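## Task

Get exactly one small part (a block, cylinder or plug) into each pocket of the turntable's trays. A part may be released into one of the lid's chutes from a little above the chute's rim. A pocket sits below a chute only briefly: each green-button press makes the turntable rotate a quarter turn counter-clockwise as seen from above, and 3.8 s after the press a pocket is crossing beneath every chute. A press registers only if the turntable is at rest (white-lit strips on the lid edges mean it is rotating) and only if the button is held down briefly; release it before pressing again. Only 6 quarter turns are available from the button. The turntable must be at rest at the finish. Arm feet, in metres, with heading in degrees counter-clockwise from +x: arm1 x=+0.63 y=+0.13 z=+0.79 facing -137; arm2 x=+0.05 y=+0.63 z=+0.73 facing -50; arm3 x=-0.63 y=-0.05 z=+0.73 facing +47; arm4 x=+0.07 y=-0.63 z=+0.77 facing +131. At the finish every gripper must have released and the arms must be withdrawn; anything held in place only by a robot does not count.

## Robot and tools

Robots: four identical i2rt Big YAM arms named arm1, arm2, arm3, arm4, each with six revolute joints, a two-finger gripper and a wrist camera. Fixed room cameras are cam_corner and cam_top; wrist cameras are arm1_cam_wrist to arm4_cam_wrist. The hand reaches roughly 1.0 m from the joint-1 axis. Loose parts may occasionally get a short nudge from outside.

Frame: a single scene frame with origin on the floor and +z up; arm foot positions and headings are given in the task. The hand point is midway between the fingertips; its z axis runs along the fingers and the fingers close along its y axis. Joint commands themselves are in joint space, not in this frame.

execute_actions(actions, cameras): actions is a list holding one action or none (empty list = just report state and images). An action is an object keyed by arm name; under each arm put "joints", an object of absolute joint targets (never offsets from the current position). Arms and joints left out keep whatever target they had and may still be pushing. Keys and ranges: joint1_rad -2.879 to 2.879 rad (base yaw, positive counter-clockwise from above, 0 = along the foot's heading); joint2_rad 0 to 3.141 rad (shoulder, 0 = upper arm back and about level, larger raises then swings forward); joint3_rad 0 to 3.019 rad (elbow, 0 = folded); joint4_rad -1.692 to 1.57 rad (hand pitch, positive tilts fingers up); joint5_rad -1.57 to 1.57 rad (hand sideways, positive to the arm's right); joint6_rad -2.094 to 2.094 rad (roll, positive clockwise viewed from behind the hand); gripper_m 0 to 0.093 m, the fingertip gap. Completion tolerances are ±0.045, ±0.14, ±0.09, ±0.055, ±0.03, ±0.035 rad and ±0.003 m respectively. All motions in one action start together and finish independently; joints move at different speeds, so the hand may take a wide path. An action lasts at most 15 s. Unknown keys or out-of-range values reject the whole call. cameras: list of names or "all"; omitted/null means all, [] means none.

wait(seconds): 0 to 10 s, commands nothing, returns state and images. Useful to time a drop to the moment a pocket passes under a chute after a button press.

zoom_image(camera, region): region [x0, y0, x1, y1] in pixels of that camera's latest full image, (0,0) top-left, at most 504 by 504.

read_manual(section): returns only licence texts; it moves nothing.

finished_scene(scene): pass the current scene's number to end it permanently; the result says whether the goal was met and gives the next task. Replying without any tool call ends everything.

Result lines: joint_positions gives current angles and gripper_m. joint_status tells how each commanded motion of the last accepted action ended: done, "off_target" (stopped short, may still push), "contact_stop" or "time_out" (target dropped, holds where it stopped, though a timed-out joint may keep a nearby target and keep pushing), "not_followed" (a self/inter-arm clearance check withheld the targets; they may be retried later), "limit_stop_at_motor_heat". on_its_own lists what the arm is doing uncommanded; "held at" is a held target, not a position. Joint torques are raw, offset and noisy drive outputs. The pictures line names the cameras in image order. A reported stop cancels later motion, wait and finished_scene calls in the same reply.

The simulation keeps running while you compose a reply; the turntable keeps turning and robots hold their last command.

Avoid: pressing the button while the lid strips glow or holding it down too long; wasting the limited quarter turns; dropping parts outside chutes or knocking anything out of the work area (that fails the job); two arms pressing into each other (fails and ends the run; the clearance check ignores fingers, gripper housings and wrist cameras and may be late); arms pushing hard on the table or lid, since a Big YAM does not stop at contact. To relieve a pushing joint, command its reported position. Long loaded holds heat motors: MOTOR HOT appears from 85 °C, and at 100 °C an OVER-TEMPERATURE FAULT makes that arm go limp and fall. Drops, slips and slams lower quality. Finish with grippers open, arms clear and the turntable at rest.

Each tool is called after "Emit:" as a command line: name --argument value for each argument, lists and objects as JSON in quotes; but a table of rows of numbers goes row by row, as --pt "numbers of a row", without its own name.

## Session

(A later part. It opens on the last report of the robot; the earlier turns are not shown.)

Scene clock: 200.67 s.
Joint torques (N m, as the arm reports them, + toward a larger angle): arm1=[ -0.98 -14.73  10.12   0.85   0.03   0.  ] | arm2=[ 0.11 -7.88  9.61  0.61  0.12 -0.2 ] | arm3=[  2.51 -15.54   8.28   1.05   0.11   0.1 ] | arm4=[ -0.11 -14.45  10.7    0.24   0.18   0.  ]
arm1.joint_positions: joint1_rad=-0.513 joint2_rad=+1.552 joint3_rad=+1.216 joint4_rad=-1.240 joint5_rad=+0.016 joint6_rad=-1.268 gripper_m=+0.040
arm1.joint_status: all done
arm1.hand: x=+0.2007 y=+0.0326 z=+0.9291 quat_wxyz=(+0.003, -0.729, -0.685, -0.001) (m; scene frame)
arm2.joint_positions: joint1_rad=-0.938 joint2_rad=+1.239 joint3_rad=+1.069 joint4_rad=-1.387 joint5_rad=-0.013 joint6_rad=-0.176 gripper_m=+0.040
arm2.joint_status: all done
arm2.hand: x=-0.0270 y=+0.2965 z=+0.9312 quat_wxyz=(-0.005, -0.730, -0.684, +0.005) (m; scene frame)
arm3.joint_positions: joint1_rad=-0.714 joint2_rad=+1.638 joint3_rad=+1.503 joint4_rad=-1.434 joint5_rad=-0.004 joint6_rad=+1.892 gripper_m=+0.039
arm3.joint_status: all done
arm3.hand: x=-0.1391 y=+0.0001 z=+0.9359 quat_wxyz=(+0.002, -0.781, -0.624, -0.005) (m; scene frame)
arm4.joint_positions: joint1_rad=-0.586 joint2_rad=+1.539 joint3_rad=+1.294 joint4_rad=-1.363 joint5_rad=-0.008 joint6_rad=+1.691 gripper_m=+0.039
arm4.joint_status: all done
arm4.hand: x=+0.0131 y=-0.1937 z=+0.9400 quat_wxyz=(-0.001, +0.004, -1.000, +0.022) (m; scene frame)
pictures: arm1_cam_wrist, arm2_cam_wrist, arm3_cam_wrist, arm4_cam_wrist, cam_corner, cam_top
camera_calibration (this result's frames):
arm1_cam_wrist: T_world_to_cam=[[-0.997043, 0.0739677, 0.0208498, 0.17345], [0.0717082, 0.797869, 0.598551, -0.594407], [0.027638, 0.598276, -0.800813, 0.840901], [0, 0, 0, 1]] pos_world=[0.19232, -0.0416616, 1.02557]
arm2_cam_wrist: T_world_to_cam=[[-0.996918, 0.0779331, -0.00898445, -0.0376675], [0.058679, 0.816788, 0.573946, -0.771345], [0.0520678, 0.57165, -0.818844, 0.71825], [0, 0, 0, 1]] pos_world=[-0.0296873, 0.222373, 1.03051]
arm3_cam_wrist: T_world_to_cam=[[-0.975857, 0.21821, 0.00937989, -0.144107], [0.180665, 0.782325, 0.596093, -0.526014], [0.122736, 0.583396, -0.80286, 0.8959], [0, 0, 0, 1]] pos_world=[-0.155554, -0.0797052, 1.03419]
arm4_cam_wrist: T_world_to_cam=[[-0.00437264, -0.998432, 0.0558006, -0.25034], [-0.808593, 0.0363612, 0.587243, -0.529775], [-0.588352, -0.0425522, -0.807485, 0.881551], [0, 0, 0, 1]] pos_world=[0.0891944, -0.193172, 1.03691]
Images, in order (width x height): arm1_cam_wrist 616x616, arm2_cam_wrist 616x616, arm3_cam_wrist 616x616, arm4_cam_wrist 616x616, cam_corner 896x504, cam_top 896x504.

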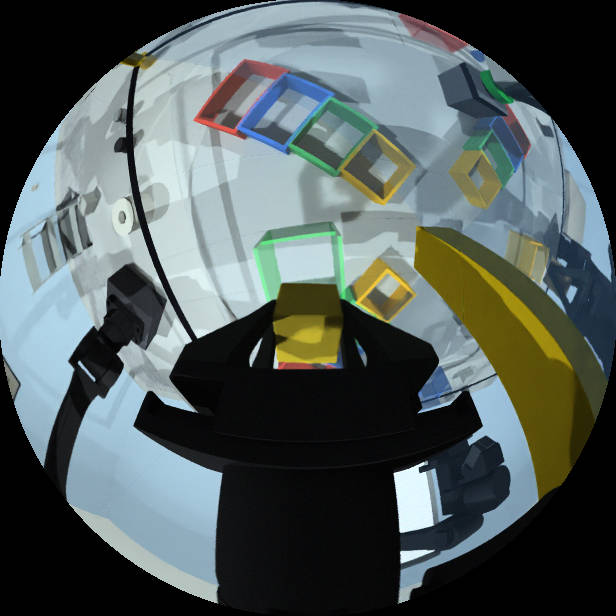

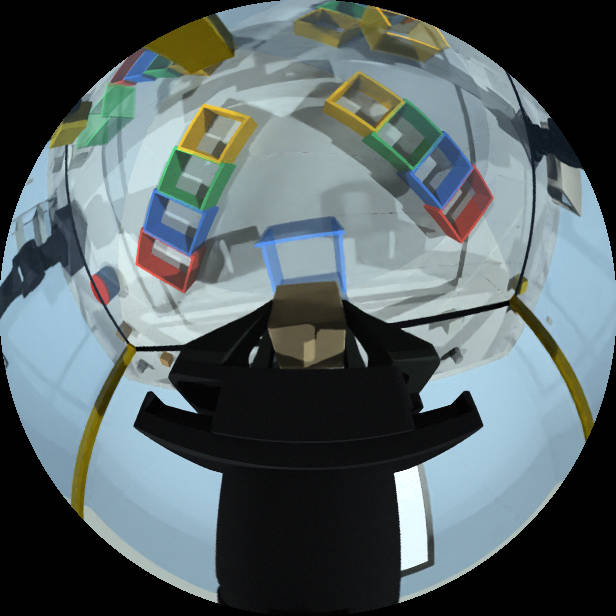

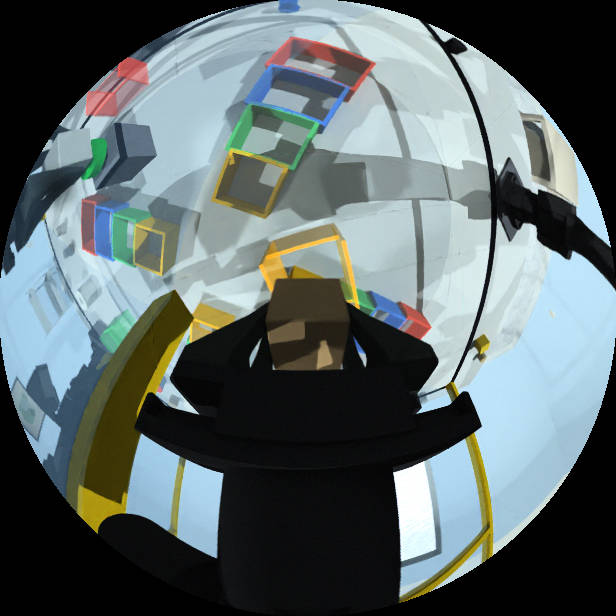

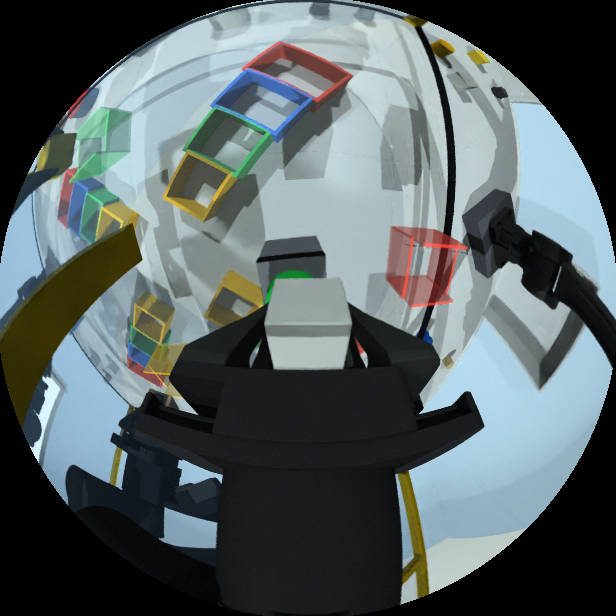

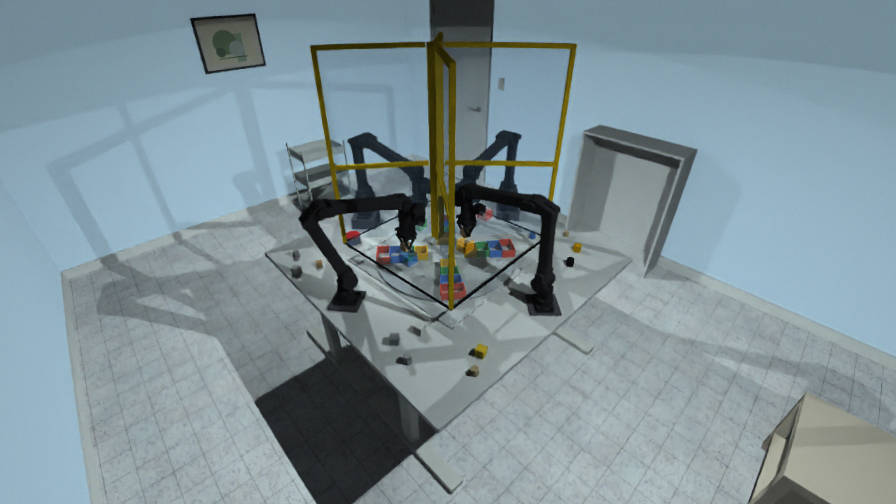

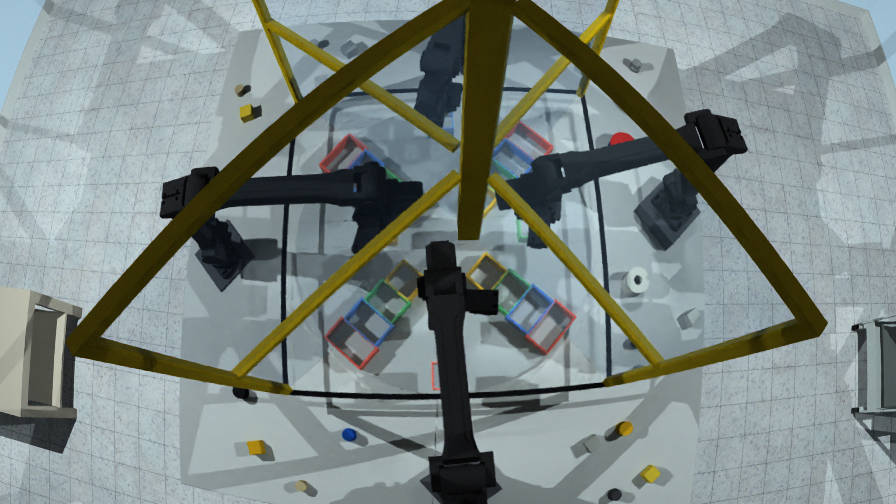

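Emit:
execute_actions --actions '[{"arm1":{"joints":{"joint4_rad":-1.27}},"arm2":{"joints":{"joint1_rad":-0.915,"joint6_rad":-0.24}},"arm3":{"joints":{"joint6_rad":1.79}},"arm4":{"joints":{"joint2_rad":1.555,"joint3_rad":1.24,"joint4_rad":-1.225}}}]' --cameras '["cam_top"]'

Emit:
execute_actions --actions '[{"arm4":{"joints":{"joint1_rad":-0.545,"joint2_rad":1.18,"joint3_rad":0.93,"joint4_rad":-1.288}}}]' --cameras '["cam_top"]'

Emit:
wait --seconds 1.5

Emit:
wait --seconds 0.6

Scene clock: 219.83 s.
Joint torques (N m, as the arm reports them, + toward a larger angle): arm1=[ -0.93 -14.8   10.09  -0.44   0.03   0.  ] | arm2=[ 1.13 -8.12  9.59  0.62  0.14 -0.2 ] | arm3=[  2.12 -15.63   8.26   1.06   0.09  -0.05] | arm4=[  0.46 -11.26   5.78   1.5    0.3    0.02]
arm1.joint_positions: joint1_rad=-0.513 joint2_rad=+1.552 joint3_rad=+1.216 joint4_rad=-1.257 joint5_rad=+0.016 joint6_rad=-1.268 gripper_m=+0.040
arm1.joint_status: all done
arm1.hand: x=+0.2048 y=+0.0336 z=+0.9291 quat_wxyz=(-0.001, -0.729, -0.685, -0.008) (m; scene frame)
arm2.joint_positions: joint1_rad=-0.923 joint2_rad=+1.239 joint3_rad=+1.069 joint4_rad=-1.387 joint5_rad=-0.013 joint6_rad=-0.226 gripper_m=+0.040
arm2.joint_status: all done
arm2.hand: x=-0.0223 y=+0.2954 z=+0.9312 quat_wxyz=(-0.004, -0.708, -0.707, +0.005) (m; scene frame)
arm3.joint_positions: joint1_rad=-0.714 joint2_rad=+1.638 joint3_rad=+1.503 joint4_rad=-1.434 joint5_rad=-0.004 joint6_rad=+1.799 gripper_m=+0.039
arm3.joint_status: all done
arm3.hand: x=-0.1391 y=+0.0001 z=+0.9359 quat_wxyz=(+0.002, -0.752, -0.659, -0.005) (m; scene frame)
arm4.joint_positions: joint1_rad=-0.586 joint2_rad=+1.538 joint3_rad=+1.264 joint4_rad=-1.256 joint5_rad=-0.011 joint6_rad=+1.691 gripper_m=+0.039
arm4.joint_status: all done
arm4.hand: x=+0.0106 y=-0.1780 z=+0.9296 quat_wxyz=(+0.005, +0.004, -1.000, -0.017) (m; scene frame)
pictures: cam_top
Images, in order (width x height): cam_top 896x504.

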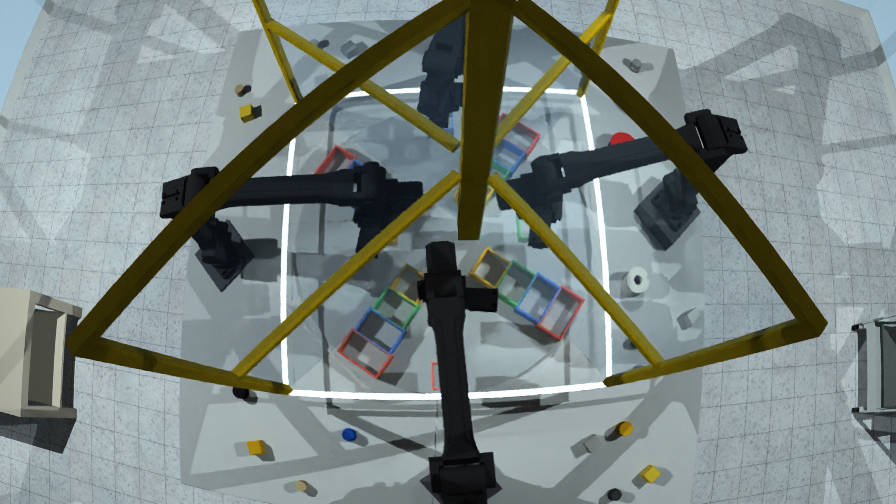

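Scene clock: 221.03 s.
Joint torques (N m, as the arm reports them, + toward a larger angle): arm1=[ -0.95 -14.81  10.07  -0.44   0.03   0.  ] | arm2=[ 1.12 -8.14  9.58  0.59  0.13 -0.21] | arm3=[  2.47 -16.19   8.29   0.97   0.09  -0.08] | arm4=[ 0.61 -7.66  7.7  -0.25  0.34 -0.01]
arm1.joint_positions: joint1_rad=-0.513 joint2_rad=+1.552 joint3_rad=+1.216 joint4_rad=-1.257 joint5_rad=+0.016 joint6_rad=-1.268 gripper_m=+0.040
arm1.joint_status: not commanded
arm1.hand: x=+0.2048 y=+0.0336 z=+0.9291 quat_wxyz=(-0.001, -0.729, -0.685, -0.008) (m; scene frame)
arm2.joint_positions: joint1_rad=-0.923 joint2_rad=+1.239 joint3_rad=+1.069 joint4_rad=-1.387 joint5_rad=-0.013 joint6_rad=-0.226 gripper_m=+0.040
arm2.joint_status: not commanded
arm2.hand: x=-0.0223 y=+0.2954 z=+0.9312 quat_wxyz=(-0.004, -0.708, -0.707, +0.005) (m; scene frame)
arm3.joint_positions: joint1_rad=-0.714 joint2_rad=+1.638 joint3_rad=+1.503 joint4_rad=-1.434 joint5_rad=-0.004 joint6_rad=+1.799 gripper_m=+0.039
arm3.joint_status: not commanded
arm3.hand: x=-0.1391 y=+0.0001 z=+0.9359 quat_wxyz=(+0.002, -0.752, -0.660, -0.005) (m; scene frame)
arm4.joint_positions: joint1_rad=-0.546 joint2_rad=+1.185 joint3_rad=+0.924 joint4_rad=-1.282 joint5_rad=-0.010 joint6_rad=+1.692 gripper_m=+0.039
arm4.joint_status: all done
arm4.hand: x=+0.0156 y=-0.3155 z=+0.9309 quat_wxyz=(+0.004, +0.024, -1.000, -0.010) (m; scene frame)
pictures: cam_top
Images, in order (width x height): cam_top 896x504.

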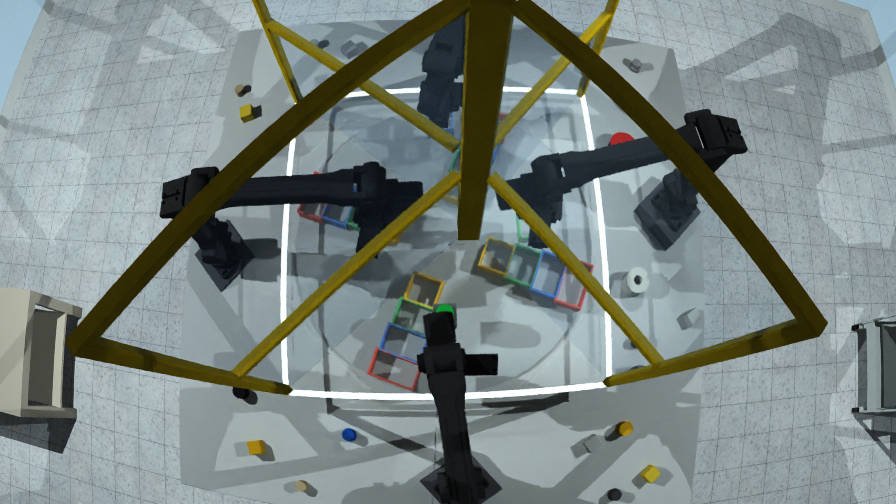

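Scene clock: 222.53 s.
Joint torques (N m, as the arm reports them, + toward a larger angle): arm1=[ -0.96 -14.84  10.07  -0.45   0.04   0.  ] | arm2=[ 1.23 -8.13  9.58  0.58  0.15 -0.21] | arm3=[  2.2  -15.59   8.47   1.07   0.09  -0.09] | arm4=[ 0.75 -7.47  7.73 -0.22  0.31  0.01]
arm1.joint_positions: joint1_rad=-0.513 joint2_rad=+1.552 joint3_rad=+1.216 joint4_rad=-1.257 joint5_rad=+0.016 joint6_rad=-1.268 gripper_m=+0.040
arm1.joint_status: not commanded
arm1.hand: x=+0.2048 y=+0.0336 z=+0.9291 quat_wxyz=(-0.001, -0.729, -0.685, -0.008) (m; scene frame)
arm2.joint_positions: joint1_rad=-0.923 joint2_rad=+1.239 joint3_rad=+1.069 joint4_rad=-1.387 joint5_rad=-0.013 joint6_rad=-0.226 gripper_m=+0.040
arm2.joint_status: not commanded
arm2.hand: x=-0.0223 y=+0.2954 z=+0.9312 quat_wxyz=(-0.004, -0.708, -0.707, +0.005) (m; scene frame)
arm3.joint_positions: joint1_rad=-0.714 joint2_rad=+1.638 joint3_rad=+1.503 joint4_rad=-1.434 joint5_rad=-0.004 joint6_rad=+1.799 gripper_m=+0.039
arm3.joint_status: not commanded
arm3.hand: x=-0.1391 y=+0.0001 z=+0.9359 quat_wxyz=(+0.002, -0.752, -0.660, -0.005) (m; scene frame)
arm4.joint_positions: joint1_rad=-0.546 joint2_rad=+1.185 joint3_rad=+0.924 joint4_rad=-1.282 joint5_rad=-0.010 joint6_rad=+1.692 gripper_m=+0.039
arm4.joint_status: all done
arm4.hand: x=+0.0156 y=-0.3155 z=+0.9309 quat_wxyz=(+0.004, +0.024, -1.000, -0.010) (m; scene frame)
wait: 1.50 s; at rest by 0.27 s
pictures: arm1_cam_wrist, arm2_cam_wrist, arm3_cam_wrist, arm4_cam_wrist, cam_corner, cam_top
camera_calibration (this result's frames):
arm1_cam_wrist: T_world_to_cam=[[-0.997267, 0.0737437, 0.00452453, 0.192684], [0.061554, 0.795429, 0.602912, -0.59741], [0.040862, 0.601543, -0.797795, 0.834589], [0, 0, 0, 1]] pos_world=[0.194827, -0.0410524, 1.02514]
arm2_cam_wrist: T_world_to_cam=[[-0.999857, 0.0146963, -0.00834288, -0.0148712], [0.00724412, 0.818755, 0.574097, -0.772562], [0.0152679, 0.573955, -0.818745, 0.716998], [0, 0, 0, 1]] pos_world=[-0.0202196, 0.221233, 1.03044]
arm3_cam_wrist: T_world_to_cam=[[-0.991922, 0.126575, 0.0083616, -0.145378], [0.106598, 0.796015, 0.595817, -0.53606], [0.0687593, 0.591895, -0.803077, 0.888593], [0, 0, 0, 1]] pos_world=[-0.148159, -0.080841, 1.03422]
arm4_cam_wrist: T_world_to_cam=[[0.0354425, -0.999331, -0.00900329, -0.31204], [-0.801123, -0.0337963, 0.597545, -0.549807], [-0.597449, -0.0139657, -0.801785, 0.874418], [0, 0, 0, 1]] pos_world=[0.0930169, -0.318201, 1.02682]
Images, in order (width x height): arm1_cam_wrist 616x616, arm2_cam_wrist 616x616, arm3_cam_wrist 616x616, arm4_cam_wrist 616x616, cam_corner 896x504, cam_top 896x504.

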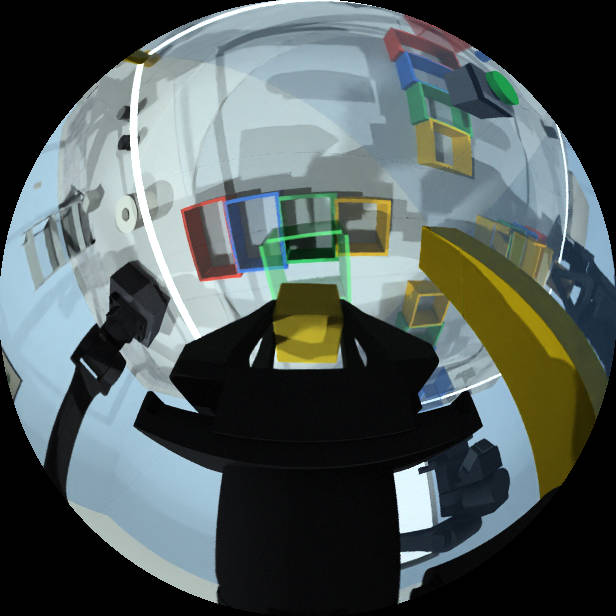

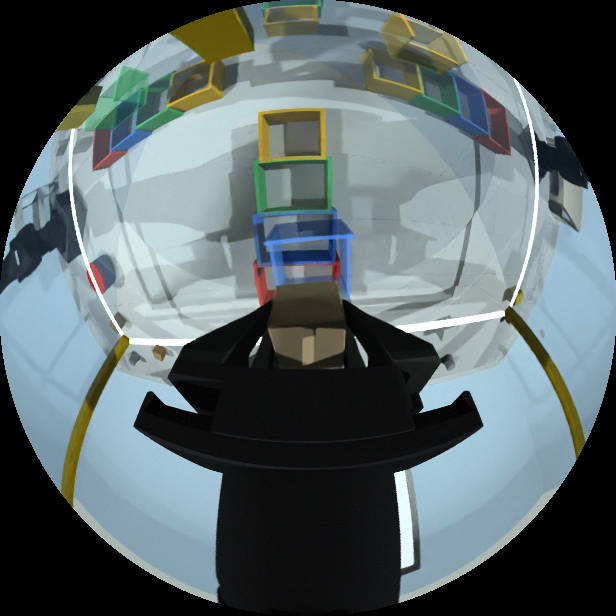

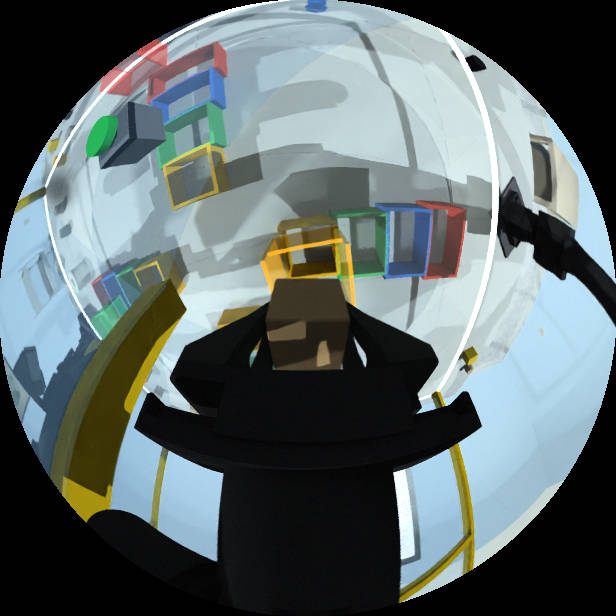

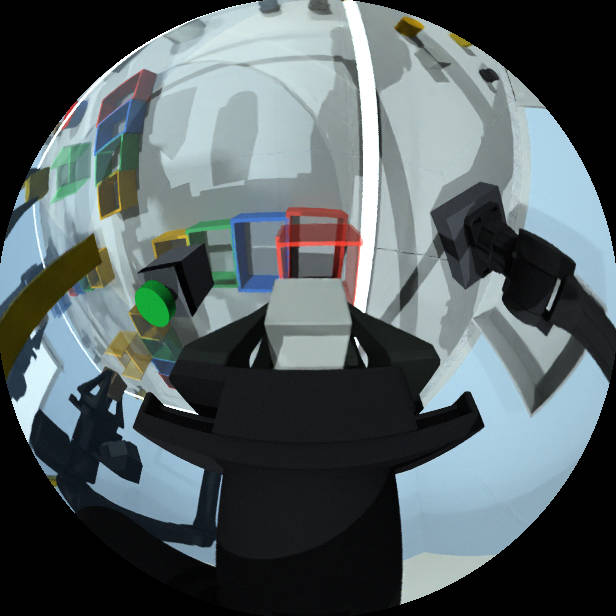

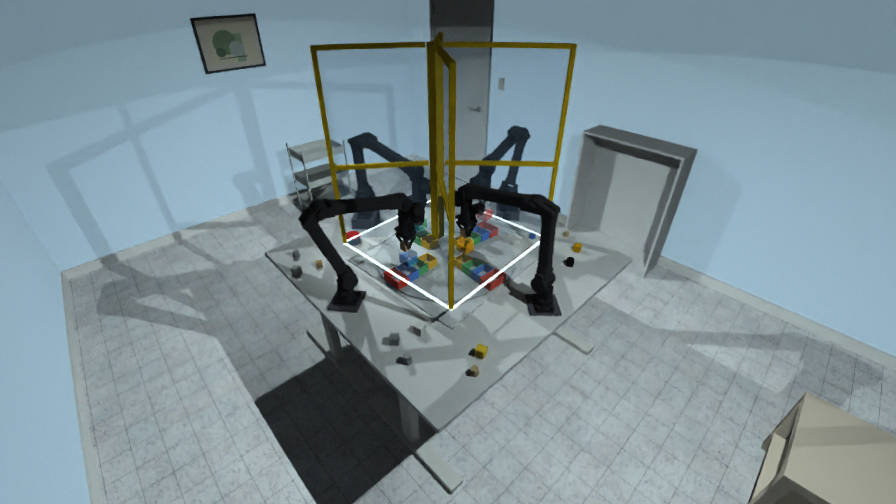

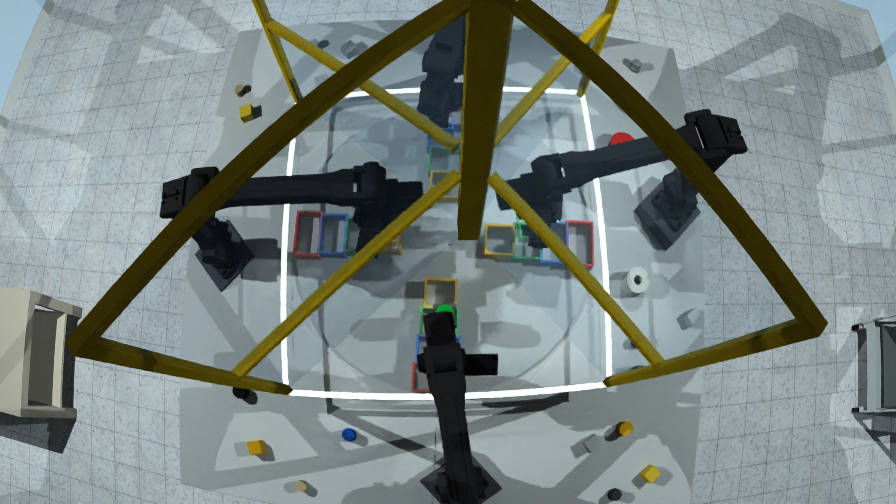

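Scene clock: 223.13 s.
Joint torques (N m, as the arm reports them, + toward a larger angle): arm1=[ -0.92 -14.85  10.08  -0.44   0.03   0.  ] | arm2=[ 1.3  -7.9   9.6   0.62  0.14 -0.2 ] | arm3=[  2.46 -16.36   8.39   0.99   0.11  -0.1 ] | arm4=[ 0.56 -7.62  7.82 -0.24  0.3   0.  ]
arm1.joint_positions: joint1_rad=-0.513 joint2_rad=+1.552 joint3_rad=+1.216 joint4_rad=-1.257 joint5_rad=+0.016 joint6_rad=-1.268 gripper_m=+0.040
arm1.joint_status: not commanded
arm1.hand: x=+0.2048 y=+0.0336 z=+0.9291 quat_wxyz=(-0.001, -0.729, -0.685, -0.008) (m; scene frame)
arm2.joint_positions: joint1_rad=-0.923 joint2_rad=+1.239 joint3_rad=+1.069 joint4_rad=-1.387 joint5_rad=-0.013 joint6_rad=-0.226 gripper_m=+0.040
arm2.joint_status: not commanded
arm2.hand: x=-0.0223 y=+0.2954 z=+0.9312 quat_wxyz=(-0.004, -0.708, -0.707, +0.005) (m; scene frame)
arm3.joint_positions: joint1_rad=-0.714 joint2_rad=+1.638 joint3_rad=+1.503 joint4_rad=-1.434 joint5_rad=-0.004 joint6_rad=+1.799 gripper_m=+0.039
arm3.joint_status: not commanded
arm3.hand: x=-0.1391 y=+0.0001 z=+0.9359 quat_wxyz=(+0.002, -0.752, -0.660, -0.005) (m; scene frame)
arm4.joint_positions: joint1_rad=-0.546 joint2_rad=+1.185 joint3_rad=+0.924 joint4_rad=-1.282 joint5_rad=-0.010 joint6_rad=+1.692 gripper_m=+0.039
arm4.joint_status: all done
arm4.hand: x=+0.0156 y=-0.3155 z=+0.9309 quat_wxyz=(+0.004, +0.024, -1.000, -0.010) (m; scene frame)
wait: 0.60 s; at rest by 0.27 s
pictures: arm1_cam_wrist, arm2_cam_wrist, arm3_cam_wrist, arm4_cam_wrist, cam_corner, cam_top
camera_calibration (this result's frames):
arm1_cam_wrist: T_world_to_cam=[[-0.997267, 0.0737437, 0.00452453, 0.192684], [0.061554, 0.795429, 0.602912, -0.59741], [0.040862, 0.601543, -0.797795, 0.834589], [0, 0, 0, 1]] pos_world=[0.194827, -0.0410524, 1.02514]
arm2_cam_wrist: T_world_to_cam=[[-0.999857, 0.0146963, -0.00834288, -0.0148712], [0.00724412, 0.818755, 0.574097, -0.772562], [0.0152679, 0.573955, -0.818745, 0.716998], [0, 0, 0, 1]] pos_world=[-0.0202196, 0.221233, 1.03044]
arm3_cam_wrist: T_world_to_cam=[[-0.991922, 0.126575, 0.0083616, -0.145378], [0.106598, 0.796015, 0.595817, -0.53606], [0.0687593, 0.591895, -0.803077, 0.888593], [0, 0, 0, 1]] pos_world=[-0.148159, -0.080841, 1.03422]
arm4_cam_wrist: T_world_to_cam=[[0.0354425, -0.999331, -0.00900329, -0.31204], [-0.801123, -0.0337963, 0.597545, -0.549807], [-0.597449, -0.0139657, -0.801785, 0.874418], [0, 0, 0, 1]] pos_world=[0.0930169, -0.318201, 1.02682]
Images, in order (width x height): arm1_cam_wrist 616x616, arm2_cam_wrist 616x616, arm3_cam_wrist 616x616, arm4_cam_wrist 616x616, cam_corner 896x504, cam_top 896x504.

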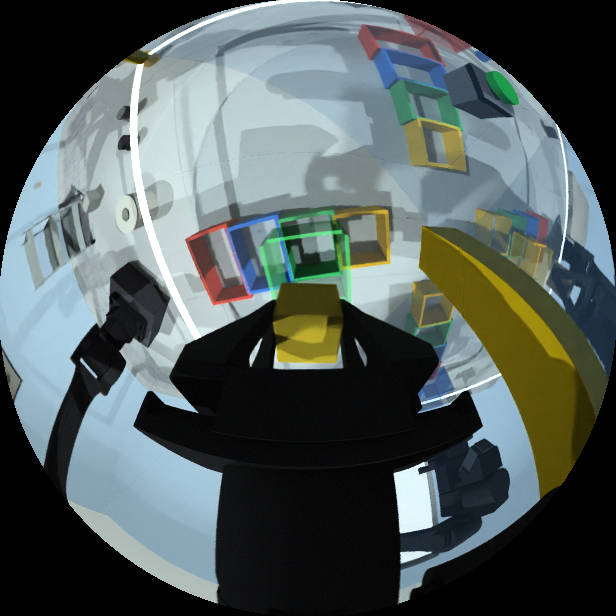

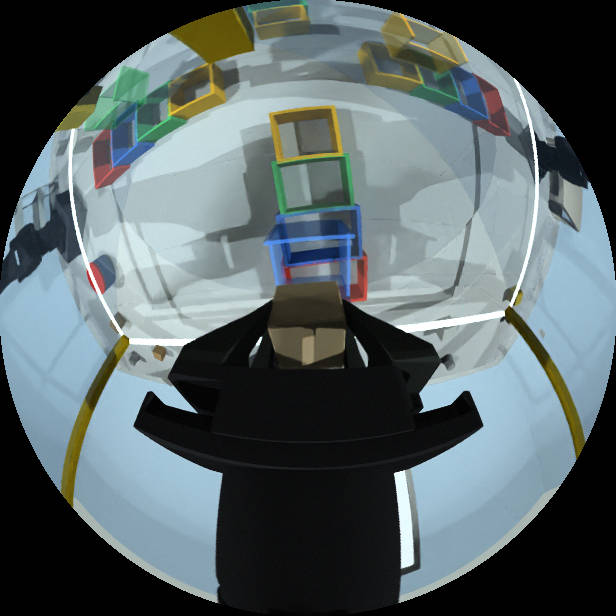

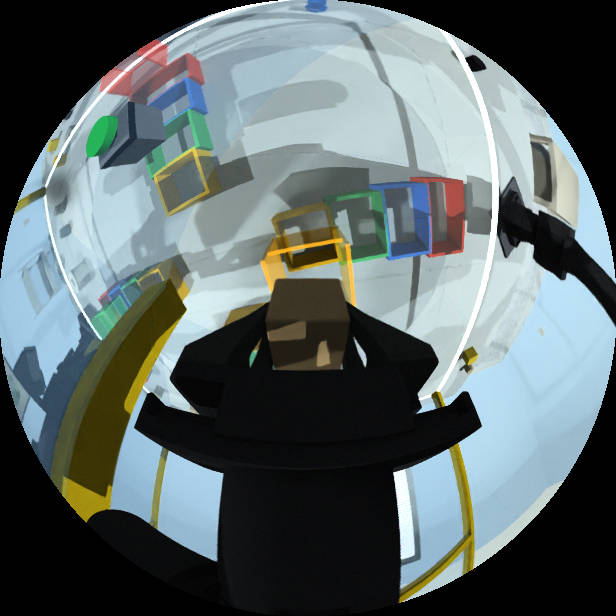

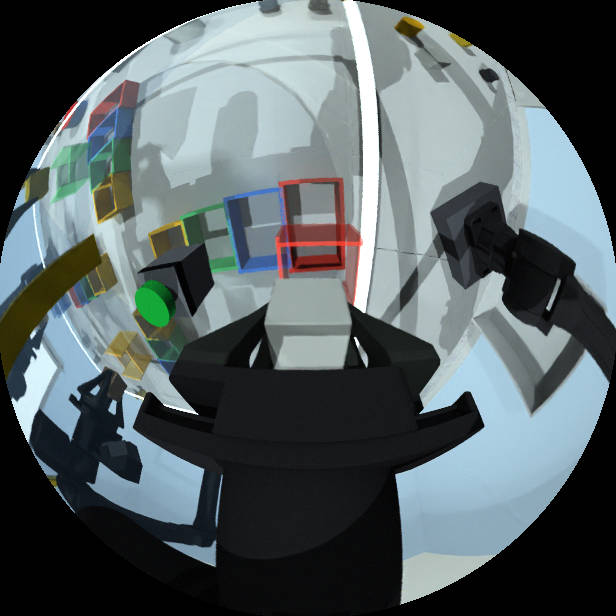

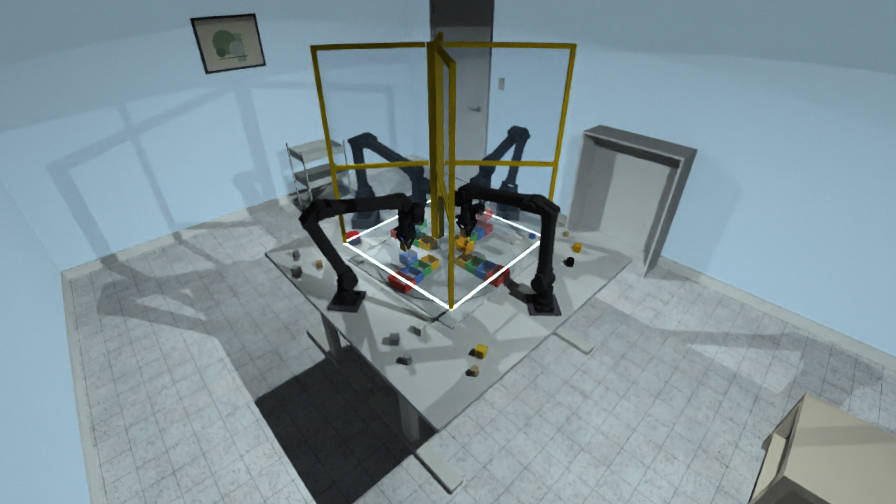

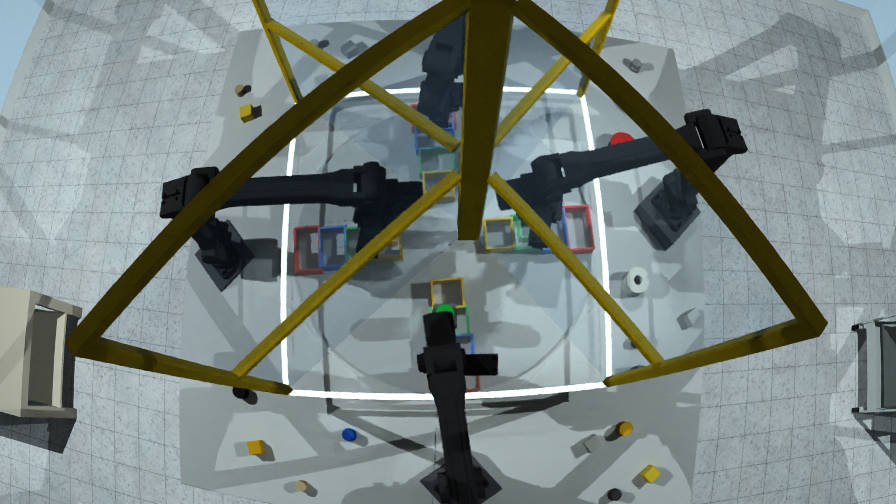

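Emit:
execute_actions --actions '[{"arm4":{"joints":{"joint1_rad":-0.59,"joint2_rad":1.35,"joint3_rad":1.3,"joint4_rad":-1.355}}}]' --cameras '[]'

Emit:
execute_actions --actions '[{"arm4":{"joints":{"joint2_rad":1.525,"joint3_rad":1.32}}}]' --cameras '["cam_top"]'

Scene clock: 237.53 s.
Joint torques (N m, as the arm reports them, + toward a larger angle): arm1=[ -0.92 -14.82  10.07  -0.43   0.03   0.  ] | arm2=[ 1.   -8.11  9.53  0.52  0.14 -0.19] | arm3=[  2.09 -15.95   8.34   1.02   0.09  -0.07] | arm4=[  0.4  -11.35  11.27  -0.23   0.29   0.01]
arm1.joint_positions: joint1_rad=-0.513 joint2_rad=+1.552 joint3_rad=+1.216 joint4_rad=-1.257 joint5_rad=+0.016 joint6_rad=-1.268 gripper_m=+0.040
arm1.joint_status: not commanded
arm1.hand: x=+0.2048 y=+0.0336 z=+0.9291 quat_wxyz=(-0.001, -0.729, -0.685, -0.008) (m; scene frame)
arm2.joint_positions: joint1_rad=-0.923 joint2_rad=+1.239 joint3_rad=+1.069 joint4_rad=-1.387 joint5_rad=-0.013 joint6_rad=-0.226 gripper_m=+0.040
arm2.joint_status: not commanded
arm2.hand: x=-0.0223 y=+0.2954 z=+0.9312 quat_wxyz=(-0.004, -0.708, -0.707, +0.005) (m; scene frame)
arm3.joint_positions: joint1_rad=-0.714 joint2_rad=+1.638 joint3_rad=+1.503 joint4_rad=-1.434 joint5_rad=-0.004 joint6_rad=+1.799 gripper_m=+0.039
arm3.joint_status: not commanded
arm3.hand: x=-0.1391 y=+0.0001 z=+0.9359 quat_wxyz=(+0.002, -0.752, -0.660, -0.005) (m; scene frame)
arm4.joint_positions: joint1_rad=-0.587 joint2_rad=+1.359 joint3_rad=+1.250 joint4_rad=-1.346 joint5_rad=-0.010 joint6_rad=+1.692 gripper_m=+0.039
arm4.joint_status: all done
arm4.hand: x=+0.0157 y=-0.2156 z=+0.9968 quat_wxyz=(+0.010, +0.004, -0.999, -0.054) (m; scene frame)
pictures: none
No camera images: the call's "cameras" was empty. Leave "cameras" out to get every camera's image.

Scene clock: 238.47 s.
Joint torques (N m, as the arm reports them, + toward a larger angle): arm1=[ -1.04 -14.8   10.07  -0.45   0.03   0.  ] | arm2=[ 1.11 -7.97  9.59  0.6   0.14 -0.21] | arm3=[  2.33 -16.12   8.26   0.85   0.11  -0.07] | arm4=[  0.38 -12.9   10.34  -0.37   0.37   0.  ]
arm1.joint_positions: joint1_rad=-0.513 joint2_rad=+1.552 joint3_rad=+1.216 joint4_rad=-1.257 joint5_rad=+0.016 joint6_rad=-1.268 gripper_m=+0.040
arm1.joint_status: not commanded
arm1.hand: x=+0.2048 y=+0.0336 z=+0.9291 quat_wxyz=(-0.001, -0.729, -0.685, -0.008) (m; scene frame)
arm2.joint_positions: joint1_rad=-0.923 joint2_rad=+1.239 joint3_rad=+1.069 joint4_rad=-1.387 joint5_rad=-0.013 joint6_rad=-0.226 gripper_m=+0.040
arm2.joint_status: not commanded
arm2.hand: x=-0.0223 y=+0.2954 z=+0.9312 quat_wxyz=(-0.004, -0.708, -0.707, +0.005) (m; scene frame)
arm3.joint_positions: joint1_rad=-0.714 joint2_rad=+1.638 joint3_rad=+1.503 joint4_rad=-1.434 joint5_rad=-0.004 joint6_rad=+1.799 gripper_m=+0.039
arm3.joint_status: not commanded
arm3.hand: x=-0.1391 y=+0.0001 z=+0.9359 quat_wxyz=(+0.002, -0.752, -0.660, -0.005) (m; scene frame)
arm4.joint_positions: joint1_rad=-0.587 joint2_rad=+1.535 joint3_rad=+1.276 joint4_rad=-1.350 joint5_rad=-0.011 joint6_rad=+1.692 gripper_m=+0.039
arm4.joint_status: all done
arm4.hand: x=+0.0134 y=-0.1966 z=+0.9353 quat_wxyz=(+0.000, +0.003, -1.000, +0.022) (m; scene frame)
pictures: cam_top
Images, in order (width x height): cam_top 896x504.

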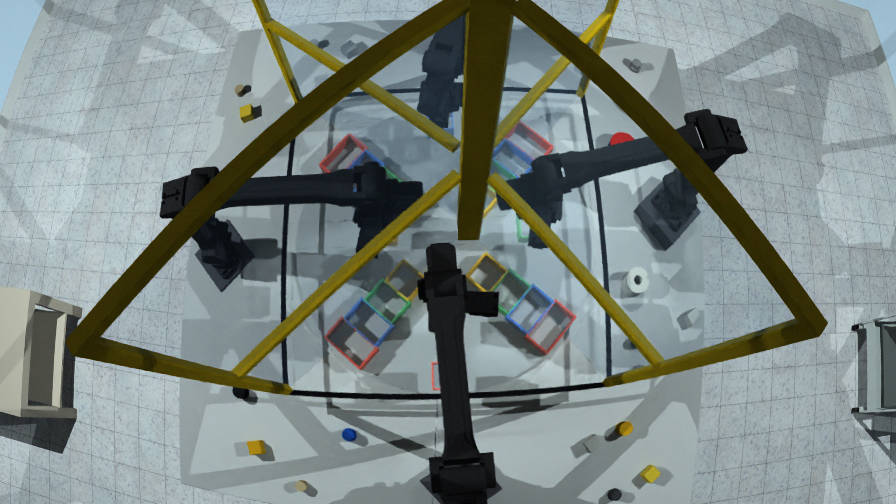

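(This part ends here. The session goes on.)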